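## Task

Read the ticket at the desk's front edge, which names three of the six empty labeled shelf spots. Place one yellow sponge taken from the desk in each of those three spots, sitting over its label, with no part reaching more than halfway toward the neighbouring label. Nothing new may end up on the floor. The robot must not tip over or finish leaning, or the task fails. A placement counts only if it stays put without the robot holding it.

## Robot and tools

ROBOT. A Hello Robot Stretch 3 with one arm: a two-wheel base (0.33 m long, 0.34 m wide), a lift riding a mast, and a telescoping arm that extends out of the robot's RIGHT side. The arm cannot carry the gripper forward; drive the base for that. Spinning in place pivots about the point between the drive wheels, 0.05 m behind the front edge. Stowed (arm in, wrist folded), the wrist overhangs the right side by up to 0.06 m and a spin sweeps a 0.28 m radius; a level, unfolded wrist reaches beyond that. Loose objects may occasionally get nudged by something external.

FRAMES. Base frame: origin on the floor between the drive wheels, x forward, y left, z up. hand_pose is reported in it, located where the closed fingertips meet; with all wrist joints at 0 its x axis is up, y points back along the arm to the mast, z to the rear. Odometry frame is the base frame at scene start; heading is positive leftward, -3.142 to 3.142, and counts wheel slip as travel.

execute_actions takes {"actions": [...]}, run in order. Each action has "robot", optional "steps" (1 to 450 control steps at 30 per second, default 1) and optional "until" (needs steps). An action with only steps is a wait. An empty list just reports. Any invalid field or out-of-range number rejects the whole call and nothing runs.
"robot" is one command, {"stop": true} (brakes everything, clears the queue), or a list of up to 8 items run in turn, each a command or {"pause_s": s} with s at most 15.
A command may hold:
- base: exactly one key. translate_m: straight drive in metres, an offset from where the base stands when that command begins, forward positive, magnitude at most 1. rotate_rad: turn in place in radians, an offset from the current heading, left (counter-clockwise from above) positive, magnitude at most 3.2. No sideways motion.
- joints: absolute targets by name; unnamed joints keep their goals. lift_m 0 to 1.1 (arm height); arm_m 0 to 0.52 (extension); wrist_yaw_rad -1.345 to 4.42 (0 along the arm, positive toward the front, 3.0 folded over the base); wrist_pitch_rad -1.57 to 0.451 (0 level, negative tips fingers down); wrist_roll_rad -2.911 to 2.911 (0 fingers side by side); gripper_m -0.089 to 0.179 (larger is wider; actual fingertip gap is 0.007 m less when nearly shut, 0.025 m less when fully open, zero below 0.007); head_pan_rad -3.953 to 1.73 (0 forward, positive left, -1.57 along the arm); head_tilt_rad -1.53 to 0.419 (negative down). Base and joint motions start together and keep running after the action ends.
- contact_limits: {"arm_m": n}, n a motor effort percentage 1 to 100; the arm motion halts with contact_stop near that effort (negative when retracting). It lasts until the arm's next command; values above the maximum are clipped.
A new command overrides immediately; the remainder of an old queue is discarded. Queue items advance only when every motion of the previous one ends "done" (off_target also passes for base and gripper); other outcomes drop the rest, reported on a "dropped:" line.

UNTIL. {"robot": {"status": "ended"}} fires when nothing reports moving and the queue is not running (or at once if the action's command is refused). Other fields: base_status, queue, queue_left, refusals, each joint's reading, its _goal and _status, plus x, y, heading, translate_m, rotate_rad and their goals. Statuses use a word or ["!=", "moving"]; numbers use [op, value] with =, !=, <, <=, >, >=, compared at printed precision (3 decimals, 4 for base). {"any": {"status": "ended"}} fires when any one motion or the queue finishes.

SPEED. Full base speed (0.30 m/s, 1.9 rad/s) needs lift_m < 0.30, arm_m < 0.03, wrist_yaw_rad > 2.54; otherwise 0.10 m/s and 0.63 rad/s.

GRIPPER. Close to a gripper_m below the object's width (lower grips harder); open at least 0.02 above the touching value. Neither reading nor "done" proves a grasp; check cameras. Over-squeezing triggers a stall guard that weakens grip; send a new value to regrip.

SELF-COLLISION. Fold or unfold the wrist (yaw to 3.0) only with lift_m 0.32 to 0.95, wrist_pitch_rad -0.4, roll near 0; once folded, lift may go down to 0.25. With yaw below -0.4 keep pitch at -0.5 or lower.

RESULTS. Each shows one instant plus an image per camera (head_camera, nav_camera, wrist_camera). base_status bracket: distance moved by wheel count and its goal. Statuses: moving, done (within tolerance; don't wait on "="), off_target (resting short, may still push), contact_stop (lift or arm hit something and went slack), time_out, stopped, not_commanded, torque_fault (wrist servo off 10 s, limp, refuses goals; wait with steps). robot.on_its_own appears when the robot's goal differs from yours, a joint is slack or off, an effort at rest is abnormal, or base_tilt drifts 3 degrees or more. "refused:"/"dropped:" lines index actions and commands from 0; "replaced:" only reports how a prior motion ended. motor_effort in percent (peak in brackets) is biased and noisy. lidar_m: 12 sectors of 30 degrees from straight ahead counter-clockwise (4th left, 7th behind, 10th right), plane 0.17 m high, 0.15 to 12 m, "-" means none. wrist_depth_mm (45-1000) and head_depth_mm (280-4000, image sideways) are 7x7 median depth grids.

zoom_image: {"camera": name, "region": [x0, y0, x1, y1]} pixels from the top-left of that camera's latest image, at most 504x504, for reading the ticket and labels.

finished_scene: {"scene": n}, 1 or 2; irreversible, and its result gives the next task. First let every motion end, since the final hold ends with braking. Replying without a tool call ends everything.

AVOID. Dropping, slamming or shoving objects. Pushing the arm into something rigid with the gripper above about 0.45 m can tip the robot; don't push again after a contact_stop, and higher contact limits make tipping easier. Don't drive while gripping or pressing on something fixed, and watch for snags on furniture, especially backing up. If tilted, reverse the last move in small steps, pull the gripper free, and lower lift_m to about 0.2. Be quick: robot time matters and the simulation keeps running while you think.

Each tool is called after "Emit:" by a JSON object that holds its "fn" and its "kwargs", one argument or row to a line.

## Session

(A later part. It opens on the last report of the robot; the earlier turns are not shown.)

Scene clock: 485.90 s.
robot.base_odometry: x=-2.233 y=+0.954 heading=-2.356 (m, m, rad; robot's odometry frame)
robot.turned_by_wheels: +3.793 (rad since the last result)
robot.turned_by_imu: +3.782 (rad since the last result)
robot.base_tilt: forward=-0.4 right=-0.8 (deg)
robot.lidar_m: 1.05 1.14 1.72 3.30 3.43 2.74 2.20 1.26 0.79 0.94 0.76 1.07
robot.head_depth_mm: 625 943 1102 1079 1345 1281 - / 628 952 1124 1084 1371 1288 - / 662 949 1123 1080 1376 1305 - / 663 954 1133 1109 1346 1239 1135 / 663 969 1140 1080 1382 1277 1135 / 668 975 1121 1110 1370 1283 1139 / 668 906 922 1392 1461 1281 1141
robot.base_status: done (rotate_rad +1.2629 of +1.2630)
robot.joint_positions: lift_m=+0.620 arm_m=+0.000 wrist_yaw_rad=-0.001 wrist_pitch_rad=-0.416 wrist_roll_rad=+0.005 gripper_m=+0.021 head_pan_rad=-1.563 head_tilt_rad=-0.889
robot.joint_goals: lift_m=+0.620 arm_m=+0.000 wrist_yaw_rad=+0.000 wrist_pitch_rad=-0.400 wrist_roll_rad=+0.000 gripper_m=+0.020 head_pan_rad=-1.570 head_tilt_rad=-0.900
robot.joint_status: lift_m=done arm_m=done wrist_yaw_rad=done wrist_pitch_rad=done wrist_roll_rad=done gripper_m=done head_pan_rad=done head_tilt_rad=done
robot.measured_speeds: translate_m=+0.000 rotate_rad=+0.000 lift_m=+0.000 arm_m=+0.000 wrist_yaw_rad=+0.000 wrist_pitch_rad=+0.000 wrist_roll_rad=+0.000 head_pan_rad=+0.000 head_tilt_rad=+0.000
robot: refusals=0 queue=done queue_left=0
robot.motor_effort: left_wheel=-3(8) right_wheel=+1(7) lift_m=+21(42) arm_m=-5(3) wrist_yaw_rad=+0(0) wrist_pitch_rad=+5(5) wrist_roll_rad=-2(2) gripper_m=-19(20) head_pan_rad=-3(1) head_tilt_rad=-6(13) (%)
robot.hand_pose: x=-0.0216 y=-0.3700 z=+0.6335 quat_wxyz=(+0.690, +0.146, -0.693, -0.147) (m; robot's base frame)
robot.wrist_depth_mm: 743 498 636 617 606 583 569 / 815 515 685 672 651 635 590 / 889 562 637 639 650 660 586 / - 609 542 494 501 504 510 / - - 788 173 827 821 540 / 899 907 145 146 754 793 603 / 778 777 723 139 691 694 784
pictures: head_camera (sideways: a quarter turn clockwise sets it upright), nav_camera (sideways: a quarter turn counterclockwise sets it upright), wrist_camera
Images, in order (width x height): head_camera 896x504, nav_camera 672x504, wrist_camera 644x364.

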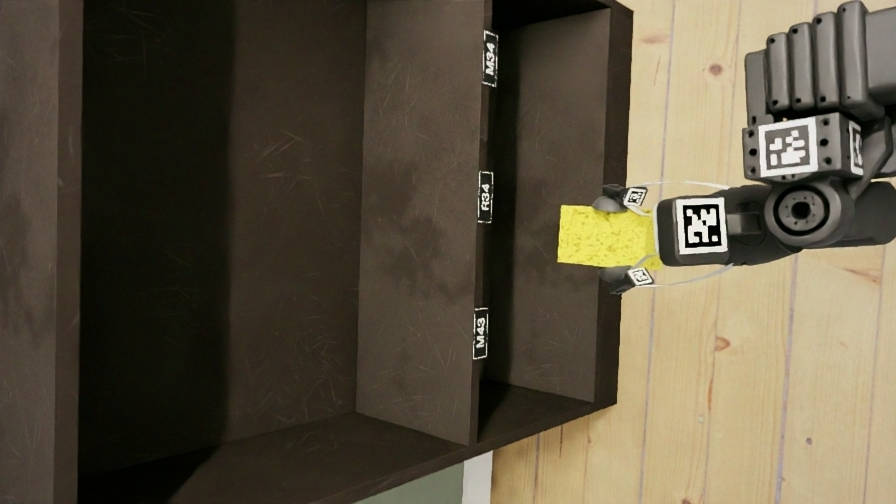

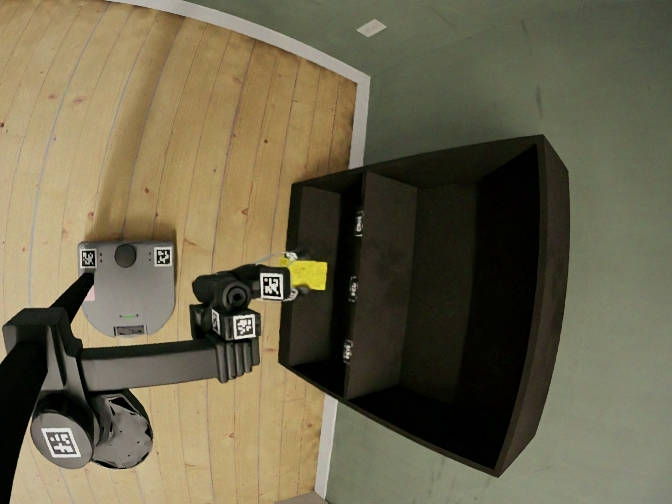

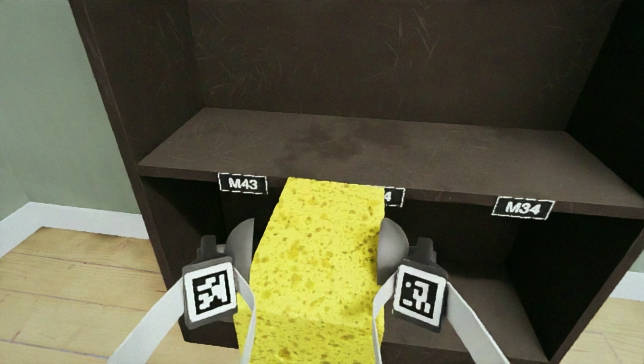

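Emit:
{"fn": "execute_actions", "kwargs": {
  "actions": [
    {"robot":[{"base":{"translate_m":-0.085}},{"joints":{"arm_m":0.2}}],"steps":450,"until":{"robot":{"status":"ended"}}}
  ]
}}

Scene clock: 493.90 s.
robot.base_odometry: x=-2.173 y=+1.014 heading=-2.356 (m, m, rad; robot's odometry frame)
robot.turned_by_wheels: +0.000 (rad since the last result)
robot.turned_by_imu: +0.001 (rad since the last result)
robot.base_tilt: forward=-0.5 right=-0.9 (deg)
robot.lidar_m: 1.14 1.23 1.86 3.50 3.32 2.65 2.12 1.25 0.74 0.93 0.79 1.15
robot.head_depth_mm: 625 937 1076 1062 1324 1287 1156 / 626 944 1103 1076 1384 - 1136 / 629 949 1112 1075 - 1285 1135 / 630 951 1124 1103 1341 1280 1143 / 632 954 1134 1084 1381 1274 1142 / 632 964 1131 1085 1369 1281 1144 / 665 970 1097 1079 1375 1278 1146
robot.base_status: done (translate_m -0.0850 of -0.0850)
robot.joint_positions: lift_m=+0.620 arm_m=+0.200 wrist_yaw_rad=-0.001 wrist_pitch_rad=-0.416 wrist_roll_rad=+0.005 gripper_m=+0.021 head_pan_rad=-1.563 head_tilt_rad=-0.889
robot.joint_goals: lift_m=+0.620 arm_m=+0.200 wrist_yaw_rad=+0.000 wrist_pitch_rad=-0.400 wrist_roll_rad=+0.000 gripper_m=+0.020 head_pan_rad=-1.570 head_tilt_rad=-0.900
robot.joint_status: lift_m=done arm_m=done wrist_yaw_rad=done wrist_pitch_rad=done wrist_roll_rad=done gripper_m=done head_pan_rad=done head_tilt_rad=done
robot.measured_speeds: translate_m=+0.000 rotate_rad=+0.000 lift_m=+0.000 arm_m=+0.000 wrist_yaw_rad=+0.000 wrist_pitch_rad=+0.000 wrist_roll_rad=+0.000 head_pan_rad=+0.000 head_tilt_rad=+0.000
robot: refusals=0 queue=done queue_left=0
robot.motor_effort: left_wheel=-3(6) right_wheel=+1(1) lift_m=+21(22) arm_m=+3(4) wrist_yaw_rad=+0(1) wrist_pitch_rad=+5(5) wrist_roll_rad=-2(2) gripper_m=-20(20) head_pan_rad=-2(3) head_tilt_rad=-6(6) (%)
robot.hand_pose: x=-0.0216 y=-0.5693 z=+0.6335 quat_wxyz=(+0.690, +0.146, -0.693, -0.147) (m; robot's base frame)
robot.wrist_depth_mm: 435 464 448 437 423 415 400 / 442 508 485 474 463 445 430 / 451 550 532 511 499 478 458 / 444 478 488 485 496 499 463 / 388 388 394 174 402 406 410 / 437 349 145 146 321 336 344 / 484 625 642 138 671 318 315
pictures: head_camera (sideways: a quarter turn clockwise sets it upright), nav_camera (sideways: a quarter turn counterclockwise sets it upright), wrist_camera
Images, in order (width x height): head_camera 896x504, nav_camera 672x504, wrist_camera 644x364.

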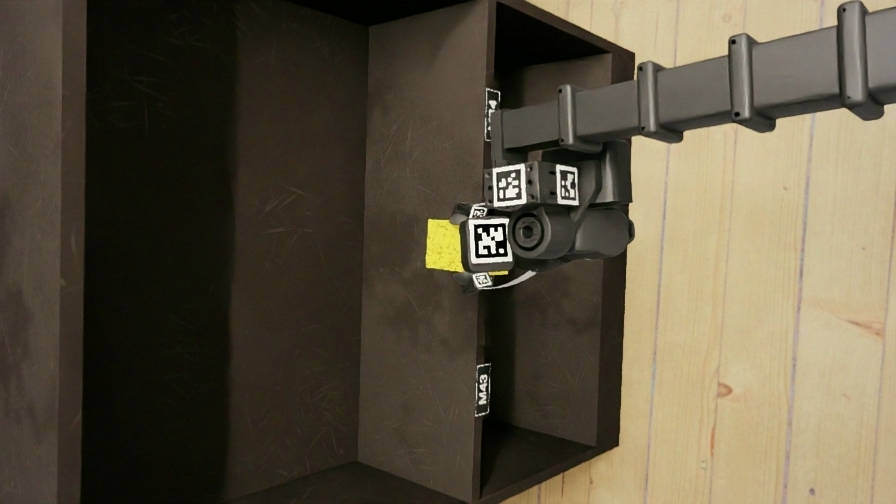

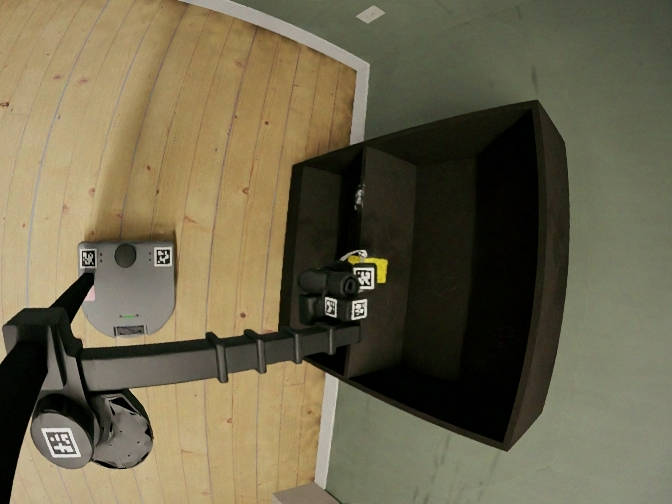

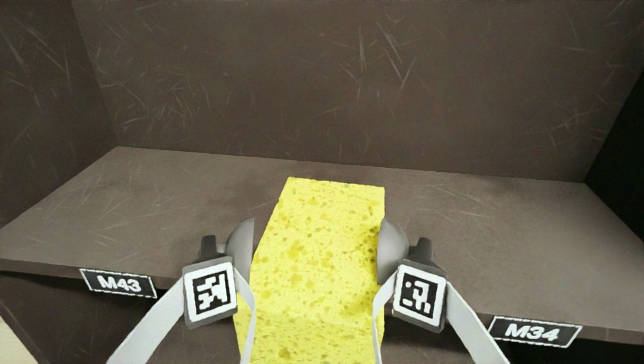

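Emit:
{"fn": "execute_actions", "kwargs": {
  "actions": [
    {"robot":[{"joints":{"arm_m":0.34}},{"joints":{"lift_m":0.552}},{"joints":{"gripper_m":0.11}},{"joints":{"lift_m":0.58}},{"joints":{"arm_m":0}}],"steps":450,"until":{"robot":{"status":"ended"}}}
  ]
}}

Scene clock: 504.70 s.
robot.base_odometry: x=-2.173 y=+1.014 heading=-2.356 (m, m, rad; robot's odometry frame)
robot.turned_by_wheels: +0.000 (rad since the last result)
robot.turned_by_imu: +0.003 (rad since the last result)
robot.base_tilt: forward=-0.5 right=-0.8 (deg)
robot.lidar_m: 1.14 1.23 1.86 3.50 3.33 2.66 2.12 1.25 0.74 0.93 0.79 1.16
robot.head_depth_mm: 624 935 1074 1062 1321 1278 1153 / 627 939 1108 1077 1364 1277 - / 629 944 1110 1083 1365 1286 - / 630 947 1116 1057 1369 1320 1139 / 632 959 1130 1083 1381 1274 1142 / 632 962 1133 1081 1372 1278 1143 / 667 970 1104 1079 1380 1280 1138
robot.base_status: done (translate_m -0.0850 of -0.0850)
robot.joint_positions: lift_m=+0.580 arm_m=+0.000 wrist_yaw_rad=-0.001 wrist_pitch_rad=-0.416 wrist_roll_rad=+0.005 gripper_m=+0.110 head_pan_rad=-1.563 head_tilt_rad=-0.889
robot.joint_goals: lift_m=+0.580 arm_m=+0.000 wrist_yaw_rad=+0.000 wrist_pitch_rad=-0.400 wrist_roll_rad=+0.000 gripper_m=+0.110 head_pan_rad=-1.570 head_tilt_rad=-0.900
robot.joint_status: lift_m=done arm_m=done wrist_yaw_rad=done wrist_pitch_rad=done wrist_roll_rad=done gripper_m=done head_pan_rad=done head_tilt_rad=done
robot.measured_speeds: translate_m=+0.000 rotate_rad=+0.000 lift_m=+0.000 arm_m=+0.000 wrist_yaw_rad=+0.000 wrist_pitch_rad=+0.000 wrist_roll_rad=+0.000 head_pan_rad=+0.000 head_tilt_rad=+0.000
robot: refusals=0 queue=done queue_left=0
robot.motor_effort: left_wheel=-2(3) right_wheel=+1(1) lift_m=+41(43) arm_m=-4(7) wrist_yaw_rad=+1(1) wrist_pitch_rad=+5(5) wrist_roll_rad=-2(2) gripper_m=-1(81) head_pan_rad=-2(2) head_tilt_rad=-6(6) (%)
robot.hand_pose: x=-0.0216 y=-0.3700 z=+0.5927 quat_wxyz=(+0.690, +0.146, -0.693, -0.147) (m; robot's base frame)
robot.wrist_depth_mm: 452 617 640 620 592 582 481 / 495 632 666 664 638 622 473 / 857 536 536 489 561 566 461 / - 662 833 784 763 476 452 / - 673 877 838 830 701 772 / 858 839 749 744 757 600 851 / 737 725 716 685 672 660 779
pictures: head_camera (sideways: a quarter turn clockwise sets it upright), nav_camera (sideways: a quarter turn counterclockwise sets it upright), wrist_camera
Images, in order (width x height): head_camera 896x504, nav_camera 672x504, wrist_camera 644x364.

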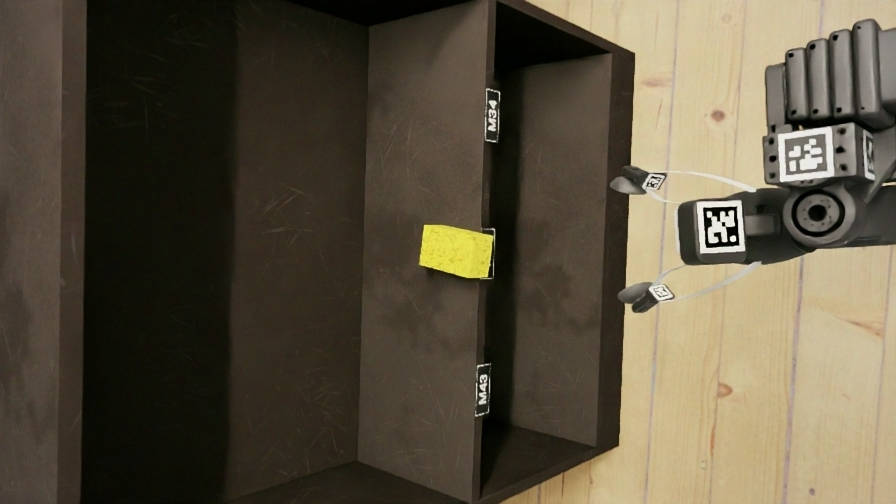

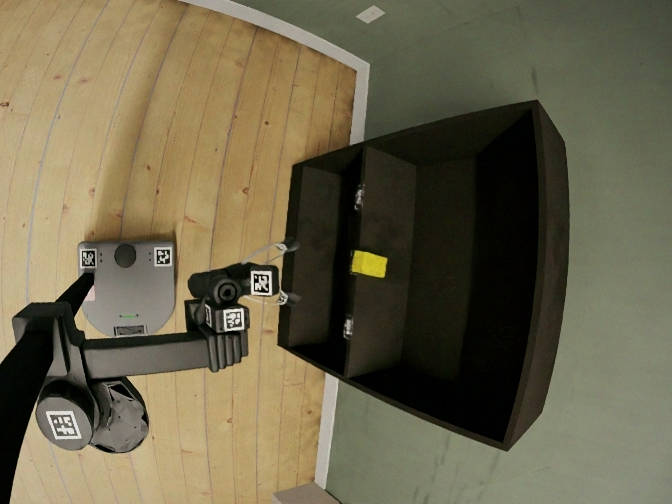

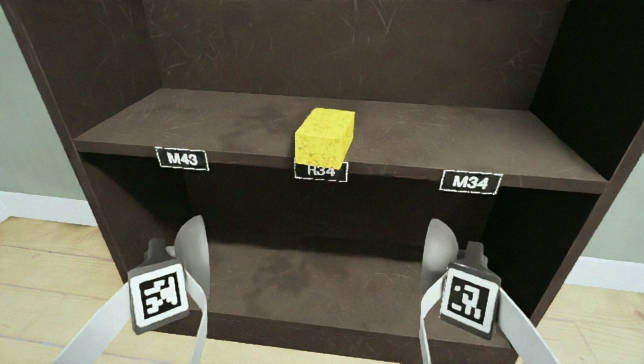

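Emit:
{"fn": "execute_actions", "kwargs": {
  "actions": [
    {"robot":[{"joints":{"gripper_m":0.0,"lift_m":0.562}},{"joints":{"arm_m":0.335},"contact_limits":{"arm_m":20}},{"joints":{"arm_m":0.0}}],"steps":450,"until":{"robot":{"status":"ended"}}}
  ]
}}

Scene clock: 515.50 s.
robot.base_odometry: x=-2.173 y=+1.014 heading=-2.356 (m, m, rad; robot's odometry frame)
robot.turned_by_wheels: +0.000 (rad since the last result)
robot.turned_by_imu: +0.003 (rad since the last result)
robot.base_tilt: forward=-0.5 right=-0.7 (deg)
robot.lidar_m: 1.14 1.23 1.85 3.50 3.31 2.65 2.12 1.25 0.74 0.93 0.79 1.16
robot.head_depth_mm: 627 939 1079 1060 1311 1280 1158 / 625 943 1103 1078 1357 1270 - / 631 947 1111 1081 1370 1275 - / 629 950 1124 1061 1370 1295 1127 / 631 958 1123 1079 1379 1276 1142 / 634 964 1135 1084 1377 1282 1140 / 666 964 1099 1081 1377 1273 1143
robot.base_status: done (translate_m -0.0850 of -0.0850)
robot.joint_positions: lift_m=+0.562 arm_m=+0.000 wrist_yaw_rad=+0.000 wrist_pitch_rad=-0.416 wrist_roll_rad=+0.005 gripper_m=+0.000 head_pan_rad=-1.563 head_tilt_rad=-0.889
robot.joint_goals: lift_m=+0.562 arm_m=+0.000 wrist_yaw_rad=+0.000 wrist_pitch_rad=-0.400 wrist_roll_rad=+0.000 gripper_m=+0.000 head_pan_rad=-1.570 head_tilt_rad=-0.900
robot.joint_status: lift_m=done arm_m=done wrist_yaw_rad=done wrist_pitch_rad=done wrist_roll_rad=done gripper_m=done head_pan_rad=done head_tilt_rad=done
robot.measured_speeds: translate_m=+0.000 rotate_rad=+0.000 lift_m=+0.000 arm_m=+0.000 wrist_yaw_rad=+0.000 wrist_pitch_rad=+0.000 wrist_roll_rad=+0.000 head_pan_rad=+0.000 head_tilt_rad=+0.000
robot: refusals=0 queue=done queue_left=0
robot.motor_effort: left_wheel=-3(3) right_wheel=+1(1) lift_m=+21(40) arm_m=-4(3) wrist_yaw_rad=+0(0) wrist_pitch_rad=+5(5) wrist_roll_rad=-2(2) gripper_m=-2(82) head_pan_rad=-2(2) head_tilt_rad=-6(6) (%)
robot.hand_pose: x=-0.0216 y=-0.3700 z=+0.5755 quat_wxyz=(+0.690, +0.146, -0.693, -0.147) (m; robot's base frame)
robot.wrist_depth_mm: 454 624 635 611 605 578 482 / 496 602 668 656 640 624 471 / 867 524 501 456 517 528 463 / - 661 824 782 768 573 450 / - 711 862 847 840 690 778 / 831 729 740 - 743 679 834 / 715 722 713 691 671 661 750
pictures: head_camera (sideways: a quarter turn clockwise sets it upright), nav_camera (sideways: a quarter turn counterclockwise sets it upright), wrist_camera
Images, in order (width x height): head_camera 896x504, nav_camera 672x504, wrist_camera 644x364.

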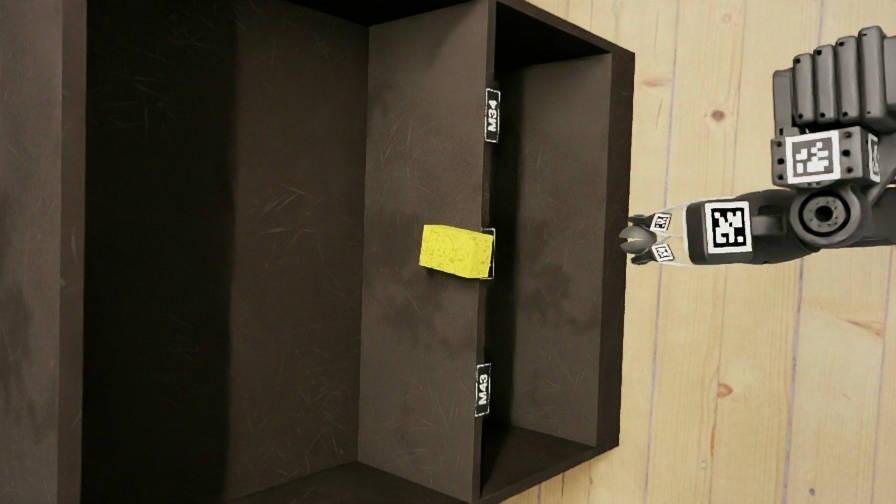

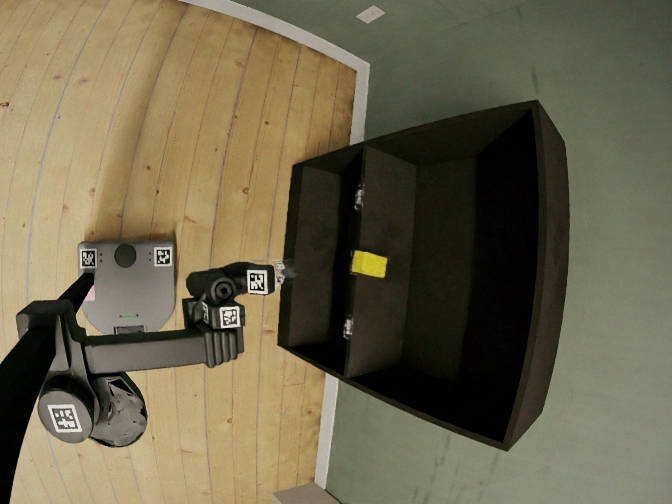

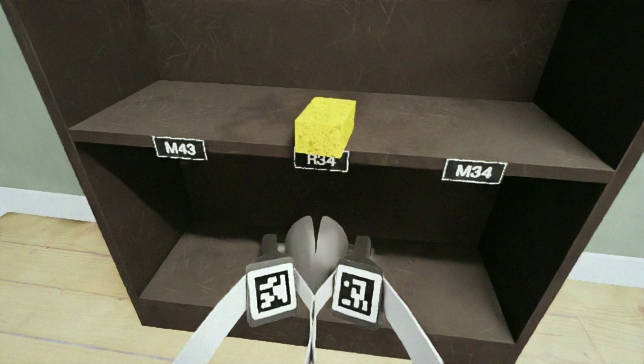

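Emit:
{"fn": "execute_actions", "kwargs": {
  "actions": [
    {"robot":[{"joints":{"lift_m":0.545,"arm_m":0.27},"contact_limits":{"arm_m":20}}],"steps":450,"until":{"robot":{"status":"ended"}}}
  ]
}}

Scene clock: 522.40 s.
robot.base_odometry: x=-2.173 y=+1.014 heading=-2.356 (m, m, rad; robot's odometry frame)
robot.turned_by_wheels: +0.000 (rad since the last result)
robot.turned_by_imu: +0.001 (rad since the last result)
robot.base_tilt: forward=-0.5 right=-0.8 (deg)
robot.lidar_m: 1.14 1.23 1.86 3.51 3.33 2.66 2.12 1.24 0.74 0.93 0.79 1.16
robot.head_depth_mm: 624 937 1075 1062 1313 1273 1159 / 625 943 1104 1076 1369 - - / 630 943 1107 1081 - 1281 1138 / 630 946 1117 1073 1361 1283 1143 / 630 955 1128 1081 1378 1281 1136 / 631 962 1137 1082 1375 1282 1140 / 667 969 1101 1083 1378 1284 1148
robot.base_status: done (translate_m -0.0850 of -0.0850)
robot.joint_positions: lift_m=+0.545 arm_m=+0.270 wrist_yaw_rad=+0.000 wrist_pitch_rad=-0.416 wrist_roll_rad=+0.005 gripper_m=+0.000 head_pan_rad=-1.563 head_tilt_rad=-0.889
robot.joint_goals: lift_m=+0.545 arm_m=+0.270 wrist_yaw_rad=+0.000 wrist_pitch_rad=-0.400 wrist_roll_rad=+0.000 gripper_m=+0.000 head_pan_rad=-1.570 head_tilt_rad=-0.900
robot.joint_status: lift_m=done arm_m=done wrist_yaw_rad=done wrist_pitch_rad=done wrist_roll_rad=done gripper_m=done head_pan_rad=done head_tilt_rad=done
robot.measured_speeds: translate_m=+0.000 rotate_rad=+0.000 lift_m=+0.000 arm_m=+0.000 wrist_yaw_rad=+0.000 wrist_pitch_rad=+0.000 wrist_roll_rad=+0.000 head_pan_rad=+0.000 head_tilt_rad=+0.000
robot: refusals=0 queue=done queue_left=0
robot.motor_effort: left_wheel=-3(3) right_wheel=+1(1) lift_m=+21(21) arm_m=+3(6) wrist_yaw_rad=+0(1) wrist_pitch_rad=+5(5) wrist_roll_rad=-2(2) gripper_m=-3(3) head_pan_rad=-2(2) head_tilt_rad=-6(6) (%)
robot.contact_limits: arm_m 20 (drawing in: default 22, maximum 36; extending or still: default 29, maximum 48)
robot.hand_pose: x=-0.0216 y=-0.6393 z=+0.5585 quat_wxyz=(+0.690, +0.146, -0.693, -0.147) (m; robot's base frame)
robot.wrist_depth_mm: 401 396 384 374 363 352 342 / 430 433 417 406 393 378 369 / 423 451 439 431 424 411 400 / 346 350 351 355 359 367 369 / 281 283 286 239 290 292 297 / 254 246 247 - 244 246 248 / 470 588 604 406 580 224 219
pictures: head_camera (sideways: a quarter turn clockwise sets it upright), nav_camera (sideways: a quarter turn counterclockwise sets it upright), wrist_camera
Images, in order (width x height): head_camera 896x504, nav_camera 672x504, wrist_camera 644x364.

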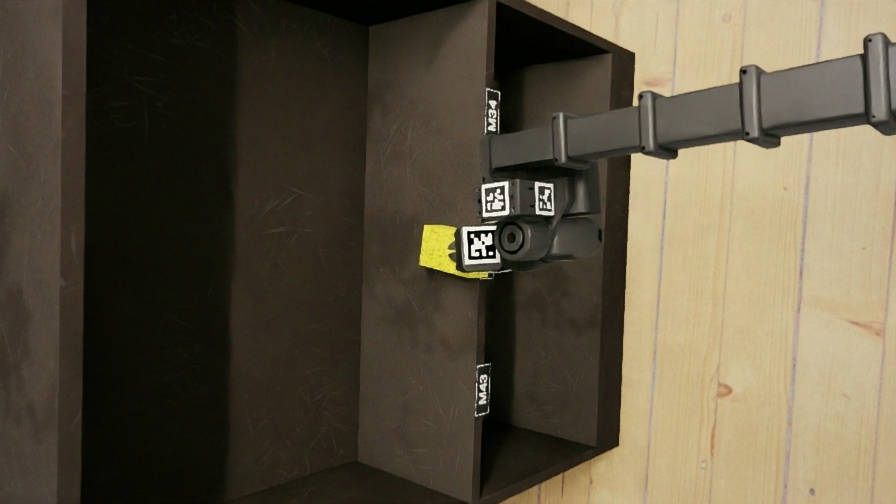

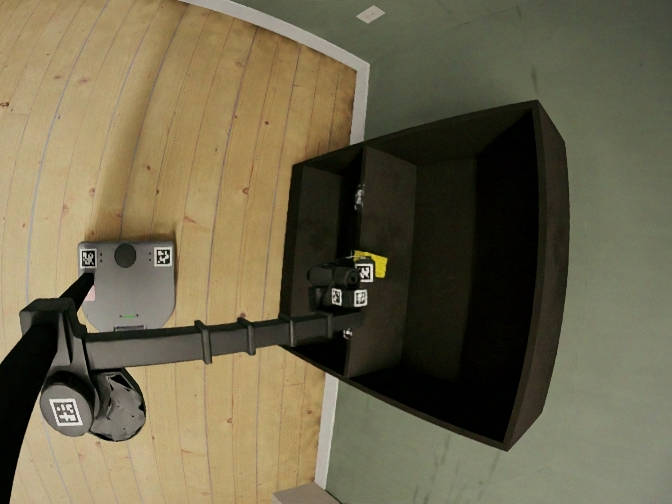

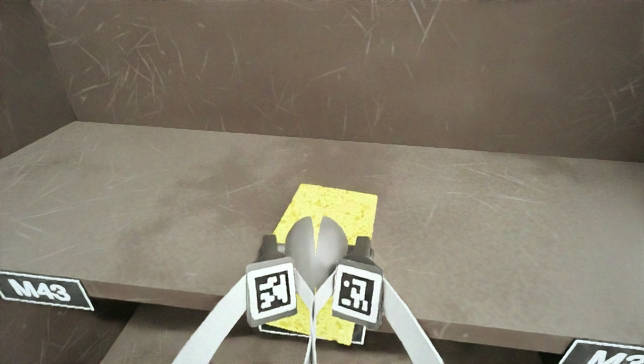

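Emit:
{"fn": "execute_actions", "kwargs": {
  "actions": [
    {"robot":[{"joints":{"arm_m":0.24}},{"joints":{"lift_m":0.51}},{"joints":{"arm_m":0.30},"contact_limits":{"arm_m":20}}],"steps":450,"until":{"robot":{"status":"ended"}}}
  ]
}}

Scene clock: 530.27 s.
robot.base_odometry: x=-2.173 y=+1.014 heading=-2.356 (m, m, rad; robot's odometry frame)
robot.turned_by_wheels: +0.000 (rad since the last result)
robot.turned_by_imu: +0.002 (rad since the last result)
robot.base_tilt: forward=-0.5 right=-0.7 (deg)
robot.lidar_m: 1.14 1.23 1.85 3.50 3.32 2.65 2.12 1.25 0.74 0.93 0.79 1.15
robot.head_depth_mm: 624 935 1073 1064 1315 1275 1134 / 625 938 1107 1077 1357 1296 - / 628 942 1109 1081 1321 1279 1139 / 631 952 1114 1046 1344 1282 1140 / 630 954 1126 1077 1375 1275 1141 / 632 964 1135 1079 1371 1285 1143 / 664 970 1097 1088 1380 1290 1144
robot.base_status: done (translate_m -0.0850 of -0.0850)
robot.joint_positions: lift_m=+0.510 arm_m=+0.300 wrist_yaw_rad=+0.000 wrist_pitch_rad=-0.416 wrist_roll_rad=+0.005 gripper_m=+0.000 head_pan_rad=-1.563 head_tilt_rad=-0.889
robot.joint_goals: lift_m=+0.510 arm_m=+0.300 wrist_yaw_rad=+0.000 wrist_pitch_rad=-0.400 wrist_roll_rad=+0.000 gripper_m=+0.000 head_pan_rad=-1.570 head_tilt_rad=-0.900
robot.joint_status: lift_m=done arm_m=done wrist_yaw_rad=done wrist_pitch_rad=done wrist_roll_rad=done gripper_m=done head_pan_rad=done head_tilt_rad=done
robot.measured_speeds: translate_m=+0.000 rotate_rad=+0.000 lift_m=+0.000 arm_m=+0.000 wrist_yaw_rad=+0.000 wrist_pitch_rad=+0.000 wrist_roll_rad=+0.000 head_pan_rad=+0.000 head_tilt_rad=+0.000
robot: refusals=0 queue=done queue_left=0
robot.motor_effort: left_wheel=-3(3) right_wheel=+1(1) lift_m=+21(22) arm_m=+4(3) wrist_yaw_rad=+0(0) wrist_pitch_rad=+5(5) wrist_roll_rad=-3(2) gripper_m=-3(3) head_pan_rad=-2(2) head_tilt_rad=-6(6) (%)
robot.contact_limits: arm_m 20 (drawing in: default 22, maximum 36; extending or still: default 29, maximum 48)
robot.hand_pose: x=-0.0216 y=-0.6693 z=+0.5235 quat_wxyz=(+0.690, +0.146, -0.693, -0.147) (m; robot's base frame)
robot.wrist_depth_mm: 378 366 356 351 338 326 318 / 405 403 390 376 363 352 344 / 367 370 376 380 382 369 364 / 283 285 290 211 295 297 303 / 231 232 226 184 238 241 244 / 204 201 203 - 201 201 204 / 466 569 542 192 186 180 175
pictures: head_camera (sideways: a quarter turn clockwise sets it upright), nav_camera (sideways: a quarter turn counterclockwise sets it upright), wrist_camera
Images, in order (width x height): head_camera 896x504, nav_camera 672x504, wrist_camera 644x364.

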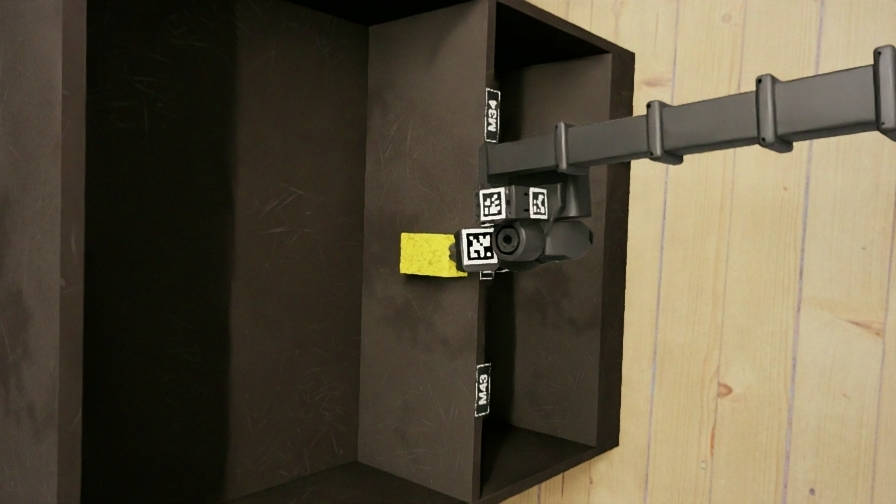

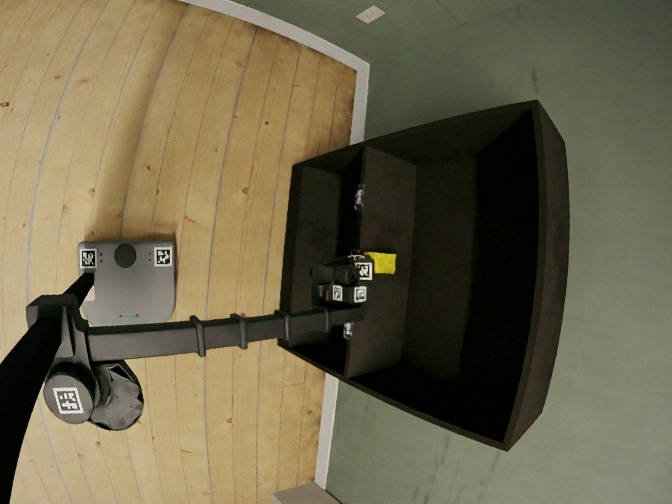

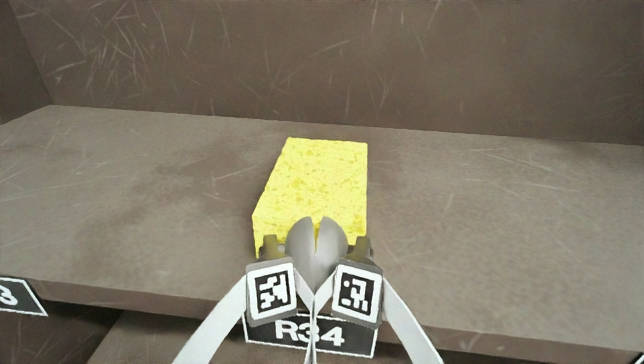

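Pushed in. Retract and check the other two.

Emit:
{"fn": "execute_actions", "kwargs": {
  "actions": [
    {"robot":[{"joints":{"arm_m":0.0,"head_pan_rad":-2.35,"head_tilt_rad":-0.45}}],"steps":450,"until":{"robot":{"status":"ended"}}}
  ]
}}

Scene clock: 534.80 s.
robot.base_odometry: x=-2.173 y=+1.014 heading=-2.356 (m, m, rad; robot's odometry frame)
robot.turned_by_wheels: +0.000 (rad since the last result)
robot.turned_by_imu: +0.001 (rad since the last result)
robot.base_tilt: forward=-0.4 right=-0.9 (deg)
robot.lidar_m: 1.14 1.23 1.86 3.47 3.30 2.65 2.12 1.25 0.74 0.93 0.79 1.15
robot.head_depth_mm: 1232 1308 1382 1462 1602 1676 1390 / 1275 1371 1484 1605 1732 1708 1392 / 1179 1256 1370 1486 1626 1669 1385 / 1082 1160 1248 1344 1451 1584 1398 / 1003 1068 1141 1225 1319 1439 1404 / 934 989 1054 1102 865 972 1078 / 875 926 968 849 1014 1066 937
robot.base_status: done (translate_m -0.0850 of -0.0850)
robot.joint_positions: lift_m=+0.510 arm_m=+0.000 wrist_yaw_rad=+0.000 wrist_pitch_rad=-0.416 wrist_roll_rad=+0.005 gripper_m=+0.000 head_pan_rad=-2.343 head_tilt_rad=-0.458
robot.joint_goals: lift_m=+0.510 arm_m=+0.000 wrist_yaw_rad=+0.000 wrist_pitch_rad=-0.400 wrist_roll_rad=+0.000 gripper_m=+0.000 head_pan_rad=-2.350 head_tilt_rad=-0.450
robot.joint_status: lift_m=done arm_m=done wrist_yaw_rad=done wrist_pitch_rad=done wrist_roll_rad=done gripper_m=done head_pan_rad=done head_tilt_rad=done
robot.measured_speeds: translate_m=+0.000 rotate_rad=+0.000 lift_m=+0.000 arm_m=+0.000 wrist_yaw_rad=+0.000 wrist_pitch_rad=+0.000 wrist_roll_rad=+0.000 head_pan_rad=+0.000 head_tilt_rad=+0.000
robot: refusals=0 queue=done queue_left=0
robot.motor_effort: left_wheel=-3(3) right_wheel=+1(1) lift_m=+21(21) arm_m=-4(8) wrist_yaw_rad=+0(0) wrist_pitch_rad=+5(5) wrist_roll_rad=-2(2) gripper_m=-3(3) head_pan_rad=-3(28) head_tilt_rad=+4(34) (%)
robot.hand_pose: x=-0.0216 y=-0.3700 z=+0.5235 quat_wxyz=(+0.690, +0.146, -0.693, -0.147) (m; robot's base frame)
robot.wrist_depth_mm: 457 619 631 616 594 580 481 / 487 538 549 496 573 592 474 / 873 586 756 445 444 426 415 / - 675 828 789 771 721 479 / 894 699 787 827 798 699 792 / 780 695 687 - 661 640 777 / 661 674 680 657 640 632 689
pictures: head_camera (sideways: a quarter turn clockwise sets it upright), nav_camera (sideways: a quarter turn counterclockwise sets it upright), wrist_camera
Images, in order (width x height): head_camera 896x504, nav_camera 672x504, wrist_camera 644x364.

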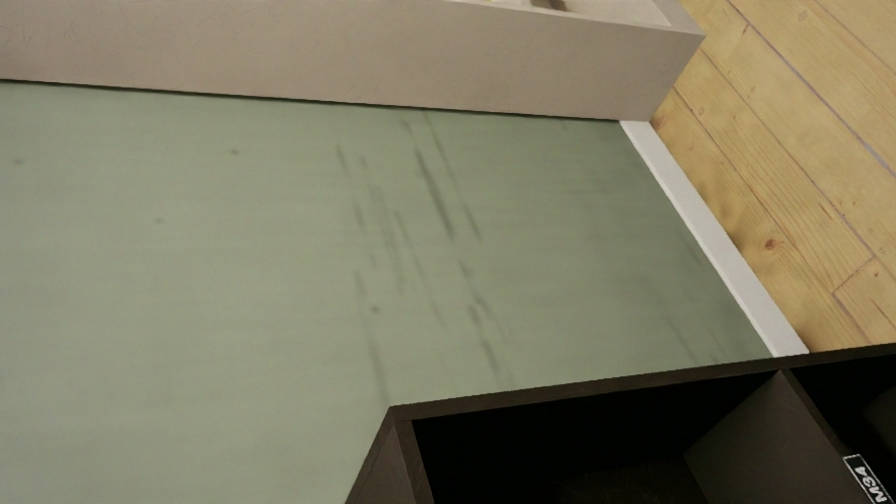

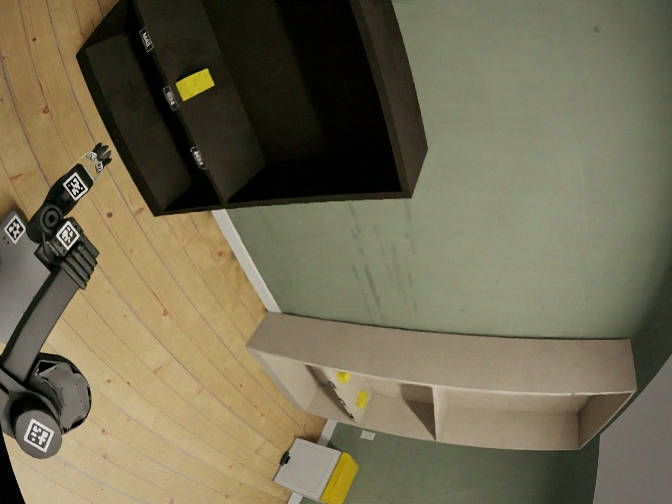

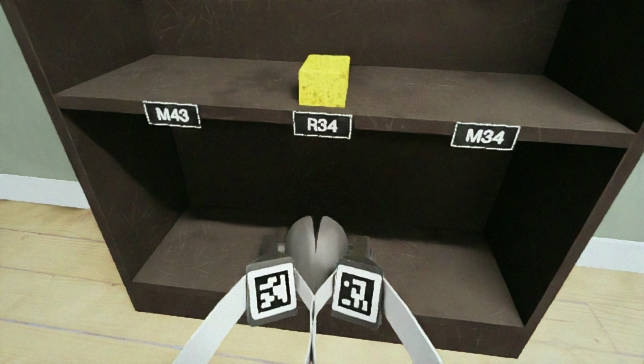

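Both still on the shelf.

Emit:
{"fn": "finished_scene", "kwargs": {
  "scene": 2
}}

The scene is finished: the task was done.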